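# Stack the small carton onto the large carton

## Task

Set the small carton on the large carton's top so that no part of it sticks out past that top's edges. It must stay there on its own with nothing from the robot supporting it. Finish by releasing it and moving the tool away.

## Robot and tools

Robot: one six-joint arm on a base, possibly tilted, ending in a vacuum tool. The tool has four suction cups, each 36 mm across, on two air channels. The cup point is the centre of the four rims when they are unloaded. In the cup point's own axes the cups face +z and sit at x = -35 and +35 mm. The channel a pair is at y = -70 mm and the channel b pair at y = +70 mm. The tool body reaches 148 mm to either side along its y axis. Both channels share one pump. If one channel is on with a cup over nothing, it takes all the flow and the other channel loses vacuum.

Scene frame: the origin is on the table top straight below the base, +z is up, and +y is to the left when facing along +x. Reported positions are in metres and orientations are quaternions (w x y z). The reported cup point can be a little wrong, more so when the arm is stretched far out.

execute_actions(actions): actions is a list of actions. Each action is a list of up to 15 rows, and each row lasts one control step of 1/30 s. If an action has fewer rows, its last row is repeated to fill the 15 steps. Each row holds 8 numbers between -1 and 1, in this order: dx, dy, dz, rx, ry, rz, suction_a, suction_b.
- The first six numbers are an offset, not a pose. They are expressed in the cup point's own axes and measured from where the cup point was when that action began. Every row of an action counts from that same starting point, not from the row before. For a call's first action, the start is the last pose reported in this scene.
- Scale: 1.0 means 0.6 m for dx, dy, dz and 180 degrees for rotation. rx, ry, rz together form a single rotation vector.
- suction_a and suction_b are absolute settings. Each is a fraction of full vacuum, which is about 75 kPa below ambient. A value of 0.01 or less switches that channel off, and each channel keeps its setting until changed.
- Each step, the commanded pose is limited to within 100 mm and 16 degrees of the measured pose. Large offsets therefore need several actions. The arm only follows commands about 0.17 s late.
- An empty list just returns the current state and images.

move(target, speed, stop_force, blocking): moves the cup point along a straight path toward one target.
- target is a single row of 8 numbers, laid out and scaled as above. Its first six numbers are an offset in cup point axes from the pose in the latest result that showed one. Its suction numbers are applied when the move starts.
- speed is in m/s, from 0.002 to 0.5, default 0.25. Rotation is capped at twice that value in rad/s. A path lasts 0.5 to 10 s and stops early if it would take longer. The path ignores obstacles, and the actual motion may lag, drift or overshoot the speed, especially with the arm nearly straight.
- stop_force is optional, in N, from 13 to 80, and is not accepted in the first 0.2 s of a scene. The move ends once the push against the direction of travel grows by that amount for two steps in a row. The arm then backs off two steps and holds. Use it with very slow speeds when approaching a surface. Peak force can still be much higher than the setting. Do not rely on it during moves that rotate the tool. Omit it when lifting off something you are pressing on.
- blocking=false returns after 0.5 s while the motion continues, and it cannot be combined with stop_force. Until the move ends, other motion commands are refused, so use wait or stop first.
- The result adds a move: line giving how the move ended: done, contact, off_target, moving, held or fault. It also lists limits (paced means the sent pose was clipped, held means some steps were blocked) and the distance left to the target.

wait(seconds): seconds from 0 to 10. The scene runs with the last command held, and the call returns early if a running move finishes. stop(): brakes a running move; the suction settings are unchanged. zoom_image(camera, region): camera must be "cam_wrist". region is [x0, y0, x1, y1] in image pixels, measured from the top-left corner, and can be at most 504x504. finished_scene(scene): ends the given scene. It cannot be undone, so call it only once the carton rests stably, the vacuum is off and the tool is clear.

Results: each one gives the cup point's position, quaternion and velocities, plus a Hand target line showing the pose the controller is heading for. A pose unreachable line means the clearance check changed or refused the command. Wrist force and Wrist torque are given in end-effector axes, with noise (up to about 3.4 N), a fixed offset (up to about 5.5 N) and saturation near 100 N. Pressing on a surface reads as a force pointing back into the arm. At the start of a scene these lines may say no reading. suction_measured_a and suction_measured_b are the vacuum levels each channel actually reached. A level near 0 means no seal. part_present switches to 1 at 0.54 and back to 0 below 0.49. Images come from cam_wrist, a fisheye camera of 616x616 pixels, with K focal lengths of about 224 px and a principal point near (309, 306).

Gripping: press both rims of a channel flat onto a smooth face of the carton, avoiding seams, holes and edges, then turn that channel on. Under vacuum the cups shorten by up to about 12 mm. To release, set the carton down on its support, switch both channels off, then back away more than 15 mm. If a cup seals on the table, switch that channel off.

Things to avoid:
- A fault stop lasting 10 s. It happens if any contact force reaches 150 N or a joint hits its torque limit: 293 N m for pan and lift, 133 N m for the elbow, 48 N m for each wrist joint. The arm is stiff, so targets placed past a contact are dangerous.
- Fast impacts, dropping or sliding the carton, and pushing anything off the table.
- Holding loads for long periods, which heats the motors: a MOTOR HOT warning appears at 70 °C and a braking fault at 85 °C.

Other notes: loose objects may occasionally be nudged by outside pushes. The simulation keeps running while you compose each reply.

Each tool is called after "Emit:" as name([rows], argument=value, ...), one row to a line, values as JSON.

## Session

Emit:
execute_actions(actions=[])

Scene clock: 0.00 s.
end_effector_position=(+0.6305, -0.0236, +0.5108) suction_measured_a=0.01 part_present_a=0 suction_measured_b=0.01 part_present_b=0 end_effector_quat_wxyz=(-0.002, +0.719, +0.695, +0.000) end_effector_velocity=(-0.000, -0.000, -0.001) end_effector_angular_velocity=(+0.000, +0.001, -0.000)
Joint positions: [-0.282 -1.703  1.857 -1.726 -1.57  -1.853]
Joint velocities: [-0.     0.     0.001 -0.001 -0.    -0.   ]
Wrist force (N, on the end effector, along its own x y z axes, offset not removed): no reading
Wrist torque (N m, same axes, about the end effector's origin, offset not removed): no reading
Hand target: +0.631, -0.024, +0.511; -0.002, +0.719, +0.695, +0.000
camera_calibration (this result's frames):
cam_wrist: T_world_to_cam=[[-0.996986, 0.0578486, 0.0517018, 0.615809], [0.0772323, 0.803501, 0.590273, -0.292052], [-0.00739595, 0.592487, -0.805546, 0.564793], [0, 0, 0, 1]] pos_world=[0.640686, -0.135592, 0.595519]

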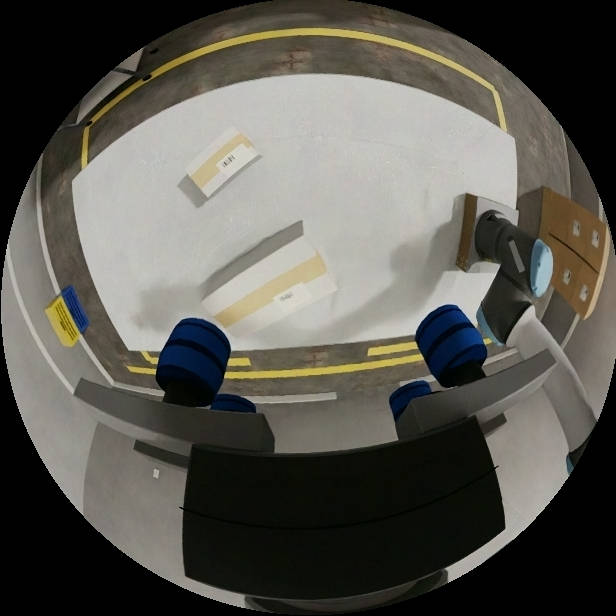

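Emit:
zoom_image(camera="cam_wrist", region=[165, 110, 275, 220])

Emit:
zoom_image(camera="cam_wrist", region=[185, 205, 355, 355])

Emit:
zoom_image(camera="cam_wrist", region=[380, 280, 500, 420])

Emit:
zoom_image(camera="cam_wrist", region=[140, 290, 270, 430])

Region (165, 110, 275, 220) of cam_wrist's 616x616 image, scaled by 4.582, with more detail than that image has.

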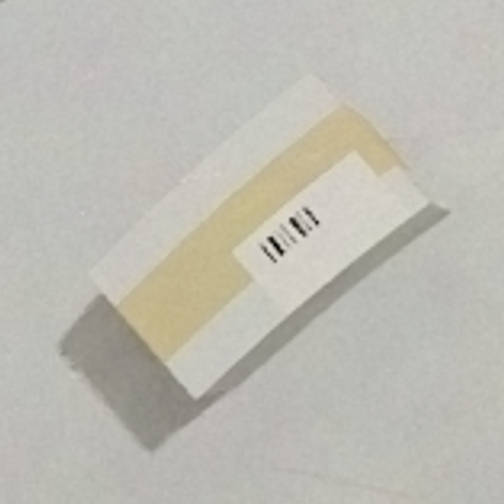

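Region (185, 205, 355, 355) of cam_wrist's 616x616 image, scaled by 2.965, with more detail than that image has; it fills the top 445 rows of this view, and the rest is white.

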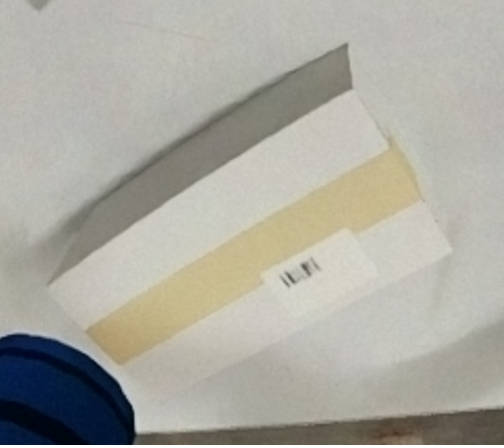

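Region (380, 280, 500, 420) of cam_wrist's 616x616 image, scaled by 3.600, with more detail than that image has; it fills the left 432 columns of this view, and the rest is white.

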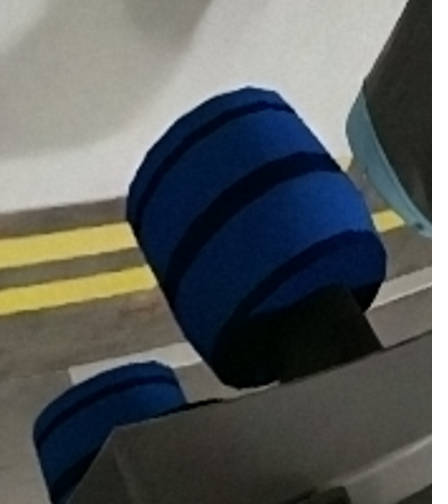

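Region (140, 290, 270, 430) of cam_wrist's 616x616 image, scaled by 3.600, with more detail than that image has; it fills the left 468 columns of this view, and the rest is white.

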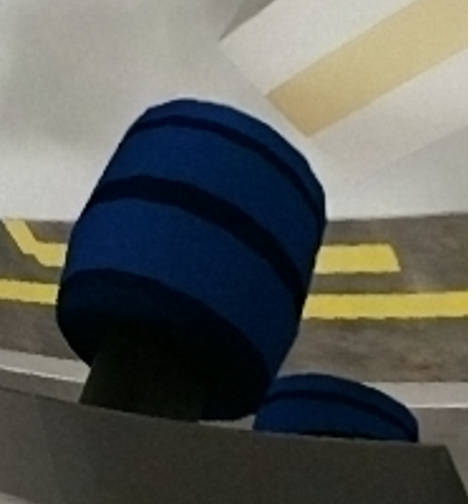

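Emit:
zoom_image(camera="cam_wrist", region=[175, 160, 235, 215])

Emit:
zoom_image(camera="cam_wrist", region=[220, 118, 275, 173])

Region (175, 160, 235, 215) of cam_wrist's 616x616 image, scaled by 8.400, with more detail than that image has; it fills the top 462 rows of this view, and the rest is white.

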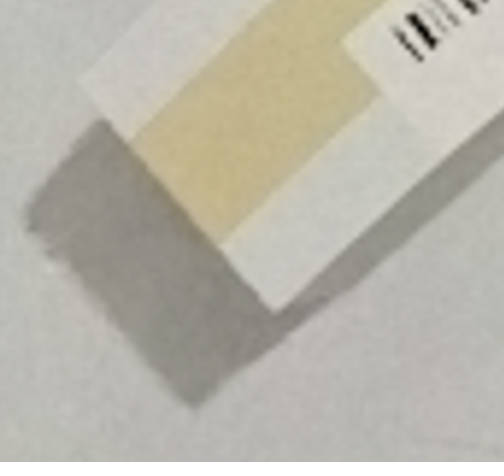

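Region (220, 118, 275, 173) of cam_wrist's 616x616 image, scaled by 9.164, with more detail than that image has.

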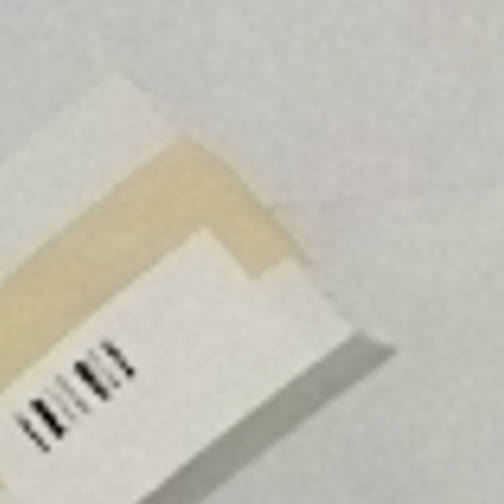

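Emit:
move(target=[-0.189, 0.2705, 0.6867, 0, 0, 0.3167, 0, 0], speed=0.5)

Scene clock: 121.73 s.
end_effector_position=(+0.7868, -0.1417, +0.0983) suction_measured_a=0.01 part_present_a=0 suction_measured_b=0.01 part_present_b=0 end_effector_quat_wxyz=(-0.002, +0.964, +0.268, -0.001) end_effector_velocity=(+0.002, -0.001, -0.001) end_effector_angular_velocity=(-0.001, -0.001, -0.004)
Joint positions: [-0.363 -1.083  1.943 -2.432 -1.57  -0.94 ]
Joint velocities: [ 0.001  0.004 -0.003 -0.002 -0.001  0.005]
Wrist force (N, on the end effector, along its own x y z axes, offset not removed): [1.0 1.6 -0.2]
Wrist torque (N m, same axes, about the end effector's origin, offset not removed): [0.41 -0.55 -0.07]
Hand target: +0.787, -0.142, +0.098; -0.002, +0.964, +0.267, -0.001
Off the commanded pose: 0.001 m, 0 deg.
move: done
camera_calibration (this result's frames):
cam_wrist: T_world_to_cam=[[-0.494535, 0.867539, 0.0530132, 0.519039], [0.718027, 0.373414, 0.587367, -0.530612], [0.489768, 0.328539, -0.807583, -0.124756], [0, 0, 0, 1]] pos_world=[0.698778, -0.211162, 0.183397]

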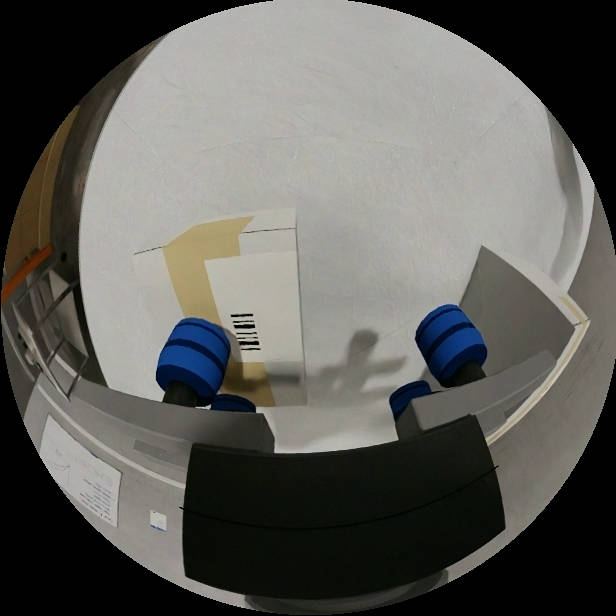

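Emit:
zoom_image(camera="cam_wrist", region=[120, 190, 320, 310])

Emit:
zoom_image(camera="cam_wrist", region=[200, 300, 330, 430])

Emit:
zoom_image(camera="cam_wrist", region=[440, 230, 610, 400])

Region (120, 190, 320, 310) of cam_wrist's 616x616 image, scaled by 2.520, with more detail than that image has; it fills the top 302 rows of this view, and the rest is white.

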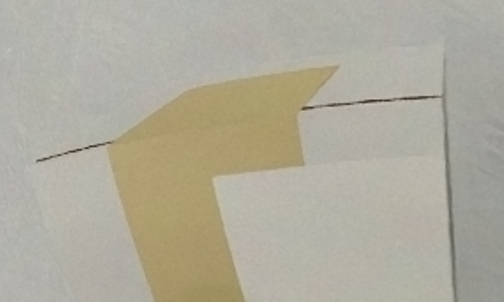

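Region (200, 300, 330, 430) of cam_wrist's 616x616 image, scaled by 3.877, with more detail than that image has.

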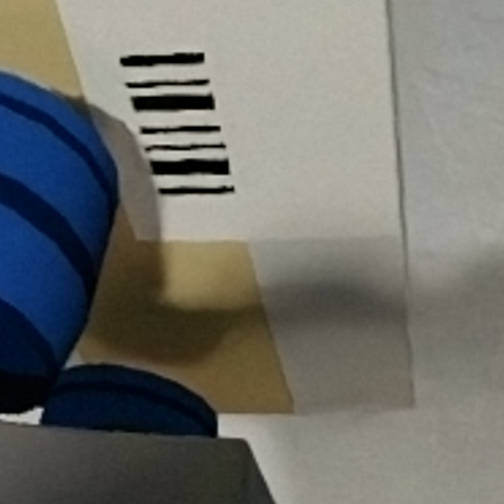

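Region (440, 230, 610, 400) of cam_wrist's 616x616 image, scaled by 2.965, with more detail than that image has.

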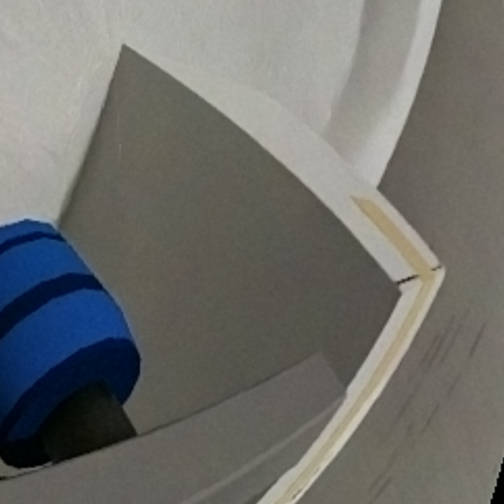

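Emit:
move(target=[-0.013, -0.005, 0.0433, 0, 0, 0.0035, 0, 1], speed=0.06, stop_force=25)

Scene clock: 182.23 s.
end_effector_position=(+0.7786, -0.1431, +0.0725) suction_measured_a=0.01 part_present_a=0 suction_measured_b=0.60 part_present_b=1 end_effector_quat_wxyz=(-0.002, +0.965, +0.262, -0.001) end_effector_velocity=(+0.000, -0.001, -0.001) end_effector_angular_velocity=(-0.001, -0.002, -0.001)
Joint positions: [-0.369 -1.057  1.967 -2.482 -1.57  -0.935]
Joint velocities: [-0.001  0.001  0.001 -0.004 -0.     0.001]
Wrist force (N, on the end effector, along its own x y z axes, offset not removed): [0.9 2.1 3.6]
Wrist torque (N m, same axes, about the end effector's origin, offset not removed): [0.70 -0.46 0.02]
Hand target: +0.779, -0.143, +0.072; -0.002, +0.965, +0.262, -0.001
Off the commanded pose: 0.000 m, 0 deg.
move: done
camera_calibration (this result's frames):
cam_wrist: T_world_to_cam=[[-0.48503, 0.872891, 0.0529908, 0.510861], [0.722106, 0.365592, 0.587287, -0.513314], [0.493264, 0.323116, -0.807642, -0.144542], [0, 0, 0, 1]] pos_world=[0.689747, -0.211558, 0.157653]

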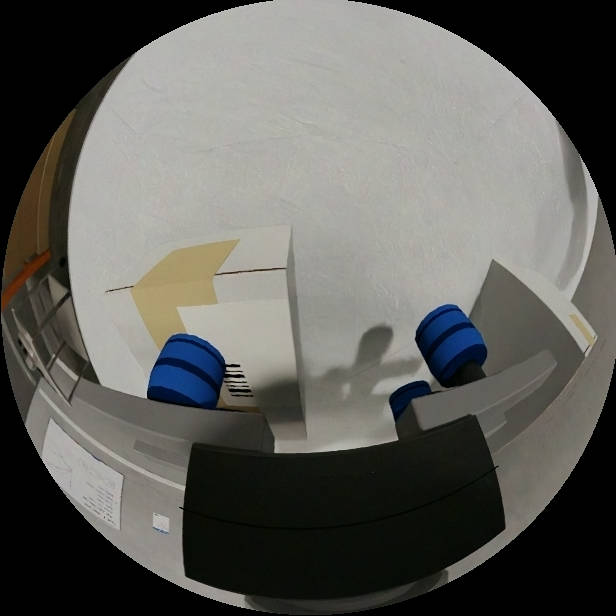

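Emit:
zoom_image(camera="cam_wrist", region=[470, 240, 616, 420])

Emit:
zoom_image(camera="cam_wrist", region=[95, 210, 315, 340])

Region (470, 240, 616, 420) of cam_wrist's 616x616 image, scaled by 2.800, with more detail than that image has; it fills the left 409 columns of this view, and the rest is white.

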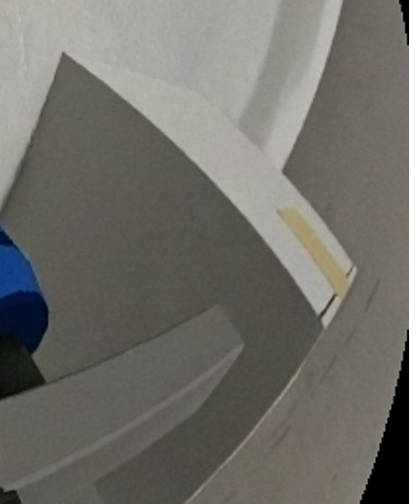

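Region (95, 210, 315, 340) of cam_wrist's 616x616 image, scaled by 2.291, with more detail than that image has; it fills the top 298 rows of this view, and the rest is white.

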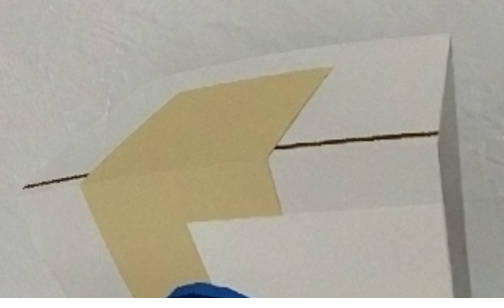

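Emit:
zoom_image(camera="cam_wrist", region=[95, 225, 205, 305])

Emit:
zoom_image(camera="cam_wrist", region=[530, 320, 610, 420])

Region (95, 225, 205, 305) of cam_wrist's 616x616 image, scaled by 4.582, with more detail than that image has; it fills the top 367 rows of this view, and the rest is white.

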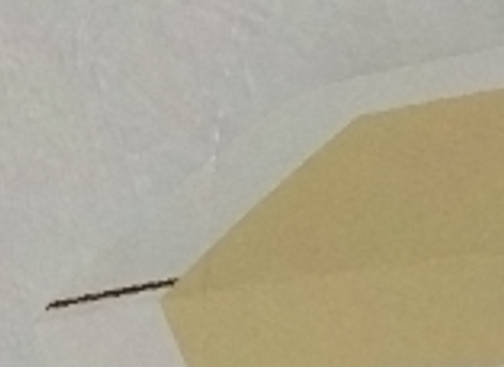

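Region (530, 320, 610, 420) of cam_wrist's 616x616 image, scaled by 5.040, with more detail than that image has; it fills the left 403 columns of this view, and the rest is white.

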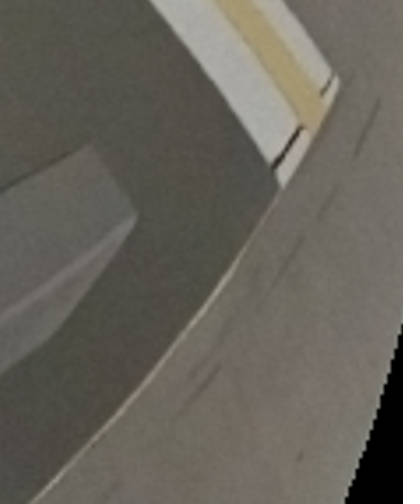

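Emit:
move(target=[0.1, -0.105, -0.28, 0, 0, 0, 0, 1], speed=0.45)

Scene clock: 256.07 s.
end_effector_position=(+0.7991, -0.0589, +0.2403) suction_measured_a=0.01 part_present_a=0 suction_measured_b=0.83 part_present_b=1 end_effector_quat_wxyz=(-0.002, +0.965, +0.262, -0.001) end_effector_velocity=(+0.001, +0.002, +0.003) end_effector_angular_velocity=(-0.000, -0.001, +0.001)
Joint positions: [-0.258 -1.247  1.864 -2.19  -1.57  -0.824]
Joint velocities: [ 0.002 -0.002 -0.003  0.004  0.     0.001]
Wrist force (N, on the end effector, along its own x y z axes, offset not removed): [2.4 1.1 4.9]
Wrist torque (N m, same axes, about the end effector's origin, offset not removed): [0.47 -0.70 -0.10]
Hand target: +0.799, -0.059, +0.241; -0.002, +0.965, +0.262, -0.001
Off the commanded pose: 0.001 m, 0 deg.
move: done
camera_calibration (this result's frames):
cam_wrist: T_world_to_cam=[[-0.485039, 0.872875, 0.0531711, 0.43847], [0.722115, 0.365487, 0.587341, -0.657539], [0.493242, 0.323279, -0.807591, -0.0463338], [0, 0, 0, 1]] pos_world=[0.710347, -0.127429, 0.325467]

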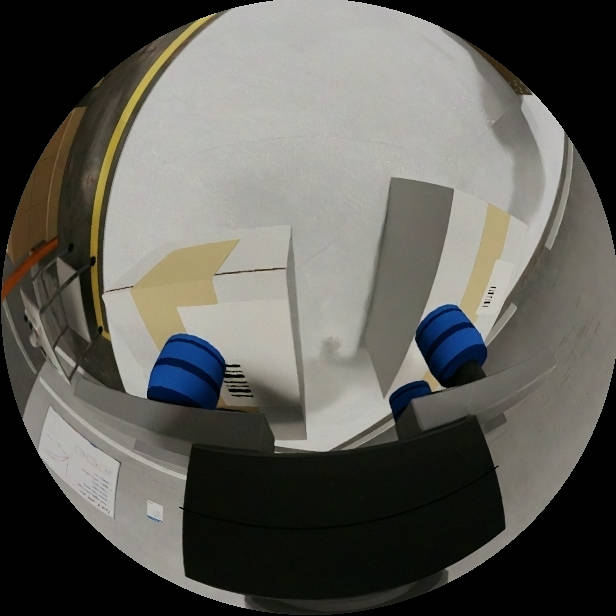

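Emit:
zoom_image(camera="cam_wrist", region=[375, 165, 545, 305])

Emit:
zoom_image(camera="cam_wrist", region=[345, 290, 465, 420])

Emit:
zoom_image(camera="cam_wrist", region=[90, 215, 310, 315])

Region (375, 165, 545, 305) of cam_wrist's 616x616 image, scaled by 2.965, with more detail than that image has; it fills the top 415 rows of this view, and the rest is white.

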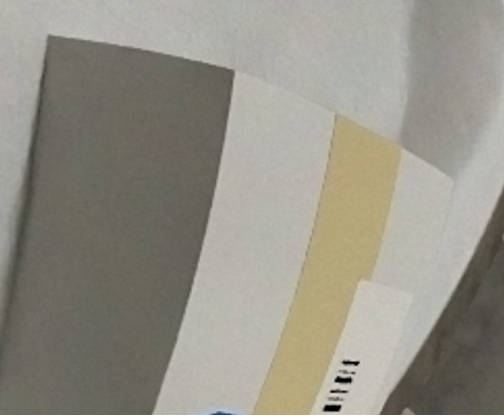

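Region (345, 290, 465, 420) of cam_wrist's 616x616 image, scaled by 3.877, with more detail than that image has; it fills the left 465 columns of this view, and the rest is white.

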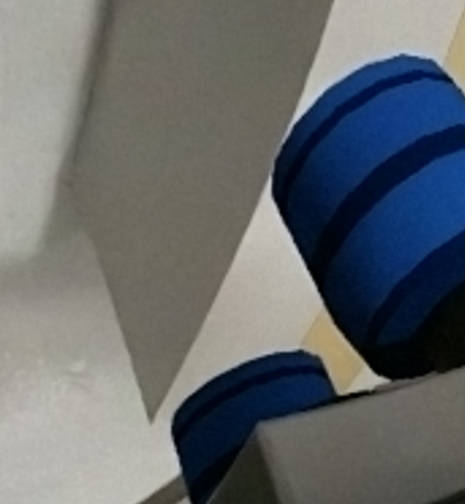

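Region (90, 215, 310, 315) of cam_wrist's 616x616 image, scaled by 2.291, with more detail than that image has; it fills the top 229 rows of this view, and the rest is white.

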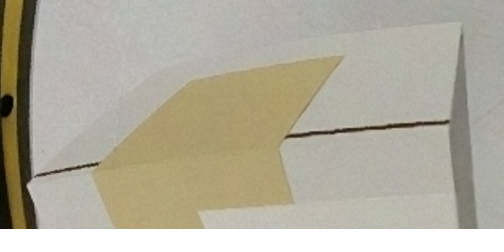

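Emit:
move(target=[0.0833, -0.4283, 0.024, 0, 0, 0.0228, 0, 1], speed=0.45)

Scene clock: 320.03 s.
end_effector_position=(+0.7123, +0.1880, +0.2269) suction_measured_a=0.01 part_present_a=0 suction_measured_b=0.83 part_present_b=1 end_effector_quat_wxyz=(-0.002, +0.974, +0.228, -0.001) end_effector_velocity=(-0.000, +0.002, -0.001) end_effector_angular_velocity=(-0.000, +0.001, -0.001)
Joint positions: [ 0.054 -1.324  2.002 -2.25  -1.57  -0.44 ]
Joint velocities: [ 0.003  0.002 -0.    -0.    -0.     0.004]
Wrist force (N, on the end effector, along its own x y z axes, offset not removed): [0.5 -2.0 4.2]
Wrist torque (N m, same axes, about the end effector's origin, offset not removed): [0.07 -0.35 -0.10]
Hand target: +0.712, +0.188, +0.227; -0.002, +0.974, +0.228, -0.001
Off the commanded pose: 0.000 m, 0 deg.
move: done
camera_calibration (this result's frames):
cam_wrist: T_world_to_cam=[[-0.421374, 0.905291, 0.0537746, 0.129983], [0.74677, 0.312723, 0.586974, -0.68472], [0.514566, 0.287493, -0.807818, -0.10261], [0, 0, 0, 1]] pos_world=[0.6189, 0.125954, 0.312033]

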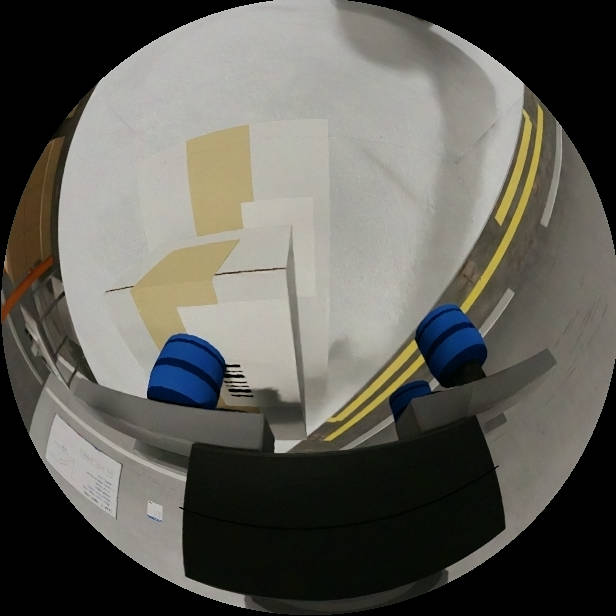

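Emit:
zoom_image(camera="cam_wrist", region=[125, 105, 345, 305])

Emit:
zoom_image(camera="cam_wrist", region=[250, 270, 380, 450])

Region (125, 105, 345, 305) of cam_wrist's 616x616 image, scaled by 2.291, with more detail than that image has; it fills the top 458 rows of this view, and the rest is white.

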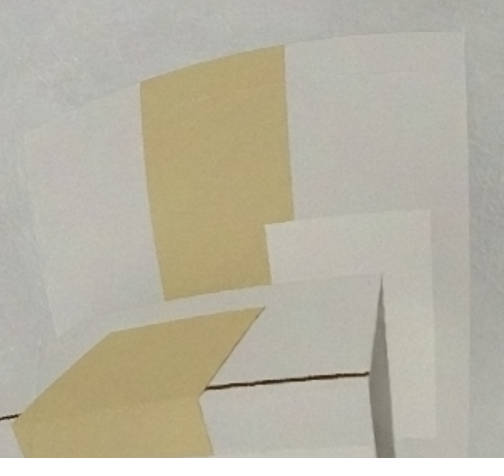

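Region (250, 270, 380, 450) of cam_wrist's 616x616 image, scaled by 2.800, with more detail than that image has.

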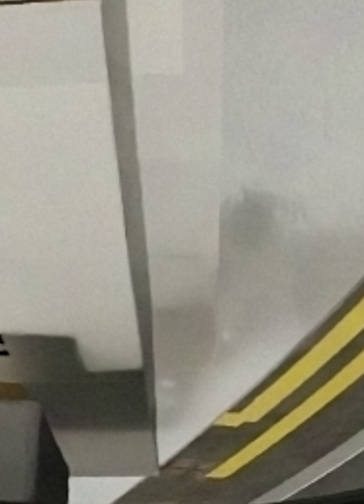

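Emit:
move(target=[0, -0.005, 0.025, 0, 0, 0, 0, 1], speed=0.015, stop_force=13)

Scene clock: 356.30 s.
end_effector_position=(+0.7115, +0.1896, +0.2186) suction_measured_a=0.01 part_present_a=0 suction_measured_b=0.83 part_present_b=1 end_effector_quat_wxyz=(-0.002, +0.974, +0.228, -0.001) end_effector_velocity=(-0.001, -0.000, +0.002) end_effector_angular_velocity=(+0.002, +0.006, +0.001)
Joint positions: [ 0.057 -1.315  2.008 -2.266 -1.57  -0.437]
Joint velocities: [-0.001 -0.003 -0.002  0.011  0.002 -0.002]
Wrist force (N, on the end effector, along its own x y z axes, offset not removed): [7.7 2.4 -22.2]
Wrist torque (N m, same axes, about the end effector's origin, offset not removed): [-1.40 0.70 -0.44]
Hand target: +0.712, +0.189, +0.219; -0.002, +0.974, +0.228, -0.001
Off the commanded pose: 0.007 m, 0 deg.
move: contact
camera_calibration (this result's frames):
cam_wrist: T_world_to_cam=[[-0.421345, 0.905314, 0.0536233, 0.128599], [0.746784, 0.312799, 0.586916, -0.679793], [0.51457, 0.287339, -0.80787, -0.109303], [0, 0, 0, 1]] pos_world=[0.618087, 0.127623, 0.303783]

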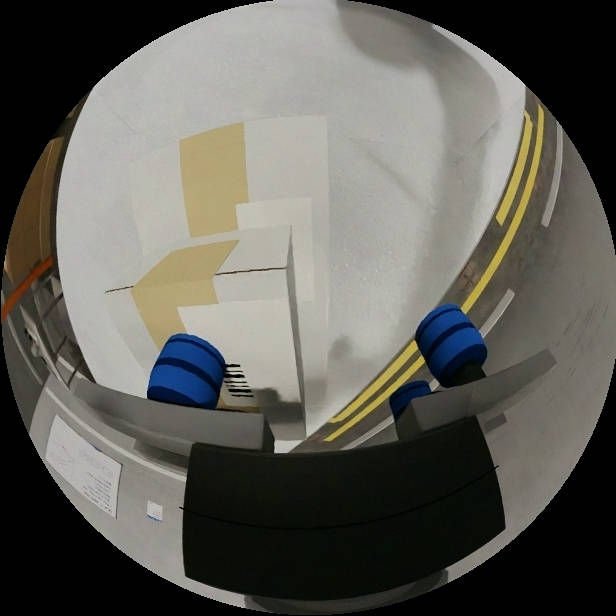

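Emit:
execute_actions(actions=[])

Scene clock: 363.93 s.
end_effector_position=(+0.7116, +0.1895, +0.2192) suction_measured_a=0.01 part_present_a=0 suction_measured_b=0.83 part_present_b=1 end_effector_quat_wxyz=(-0.002, +0.974, +0.228, -0.001) end_effector_velocity=(-0.000, +0.000, -0.000) end_effector_angular_velocity=(-0.000, +0.000, +0.000)
Joint positions: [ 0.056 -1.315  2.008 -2.265 -1.57  -0.438]
Joint velocities: [ 0.001  0.     0.    -0.    -0.     0.   ]
Wrist force (N, on the end effector, along its own x y z axes, offset not removed): [3.7 1.1 -1.1]
Wrist torque (N m, same axes, about the end effector's origin, offset not removed): [0.09 -0.18 -0.23]
Hand target: +0.712, +0.189, +0.219; -0.002, +0.974, +0.228, -0.001
Off the commanded pose: 0.007 m, 0 deg.
camera_calibration (this result's frames):
cam_wrist: T_world_to_cam=[[-0.421342, 0.905309, 0.0537231, 0.128743], [0.746727, 0.3127, 0.587041, -0.680173], [0.514654, 0.287462, -0.807773, -0.108951], [0, 0, 0, 1]] pos_world=[0.618221, 0.127457, 0.304365]

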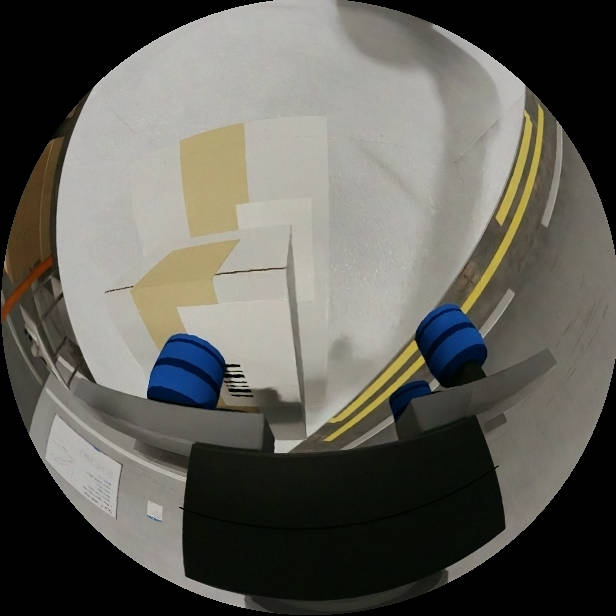

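Emit:
execute_actions([
  [[0,0,0,0,0,0,0,0]],
])

Scene clock: 369.87 s.
end_effector_position=(+0.7118, +0.1895, +0.2195) suction_measured_a=0.01 part_present_a=0 suction_measured_b=0.01 part_present_b=0 end_effector_quat_wxyz=(-0.002, +0.974, +0.228, -0.001) end_effector_velocity=(-0.001, -0.000, +0.000) end_effector_angular_velocity=(-0.000, +0.001, +0.000)
Joint positions: [ 0.056 -1.316  2.008 -2.265 -1.57  -0.438]
Joint velocities: [-0.    -0.001  0.001  0.001 -0.    -0.001]
Wrist force (N, on the end effector, along its own x y z axes, offset not removed): [-0.5 -0.6 -33.1]
Wrist torque (N m, same axes, about the end effector's origin, offset not removed): [-2.22 -0.60 0.24]
Hand target: +0.712, +0.189, +0.219; -0.002, +0.974, +0.228, -0.001
Off the commanded pose: 0.000 m, 0 deg.
camera_calibration (this result's frames):
cam_wrist: T_world_to_cam=[[-0.421368, 0.905315, 0.053415, 0.128906], [0.746438, 0.312764, 0.587375, -0.680315], [0.515053, 0.287372, -0.80755, -0.109131], [0, 0, 0, 1]] pos_world=[0.618338, 0.127439, 0.304586]

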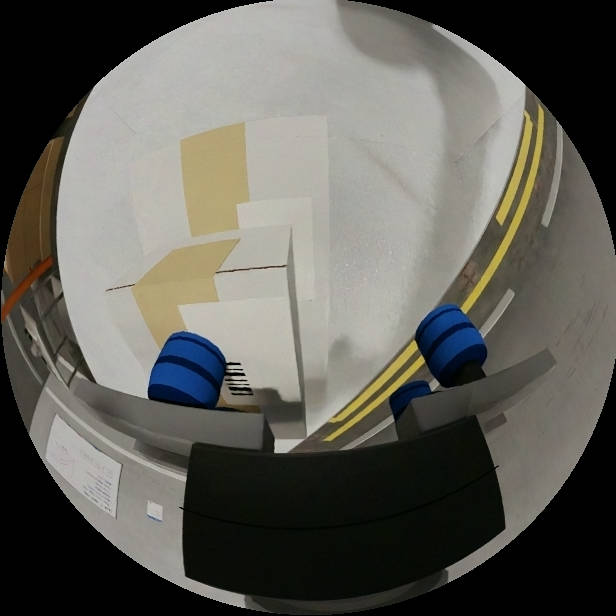

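Emit:
move(target=[0,0,-0.2,0,0,0,0,0], speed=0.3)

Scene clock: 375.43 s.
end_effector_position=(+0.7122, +0.1892, +0.3392) suction_measured_a=0.01 part_present_a=0 suction_measured_b=0.01 part_present_b=0 end_effector_quat_wxyz=(-0.002, +0.974, +0.228, -0.001) end_effector_velocity=(+0.001, -0.000, +0.002) end_effector_angular_velocity=(+0.000, -0.001, -0.000)
Joint positions: [ 0.056 -1.431  1.902 -2.043 -1.57  -0.438]
Joint velocities: [-0.001 -0.001 -0.003  0.003  0.    -0.   ]
Wrist force (N, on the end effector, along its own x y z axes, offset not removed): [2.4 2.2 -1.2]
Wrist torque (N m, same axes, about the end effector's origin, offset not removed): [0.43 -0.73 -0.03]
Hand target: +0.712, +0.189, +0.339; -0.002, +0.974, +0.228, -0.001
Off the commanded pose: 0.000 m, 0 deg.
move: done
camera_calibration (this result's frames):
cam_wrist: T_world_to_cam=[[-0.421361, 0.905319, 0.0534087, 0.122939], [0.746428, 0.312756, 0.587392, -0.75087], [0.515073, 0.28737, -0.807539, -0.0125951], [0, 0, 0, 1]] pos_world=[0.618759, 0.127159, 0.424318]

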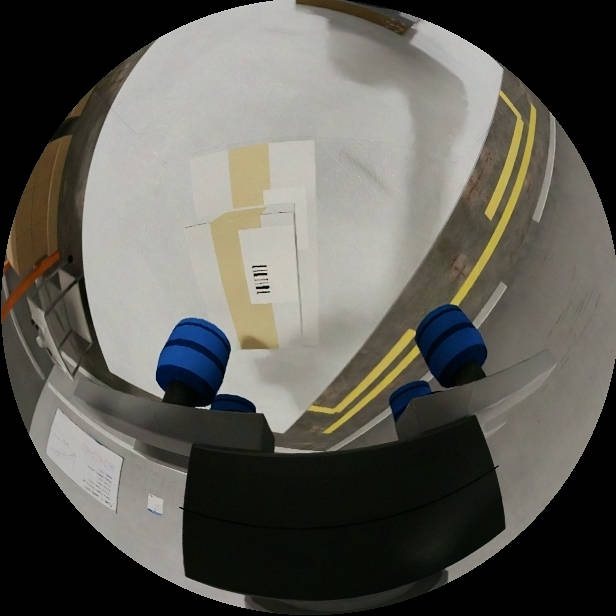

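Emit:
zoom_image(camera="cam_wrist", region=[150, 110, 370, 380])

Region (150, 110, 370, 380) of cam_wrist's 616x616 image, scaled by 1.867, with more detail than that image has; it fills the left 411 columns of this view, and the rest is white.

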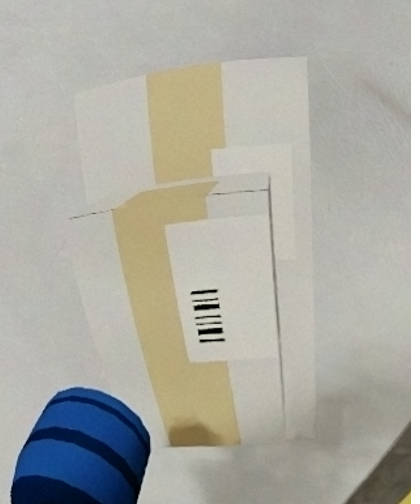

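Emit:
finished_scene(scene=2)

The scene is finished: the task was done.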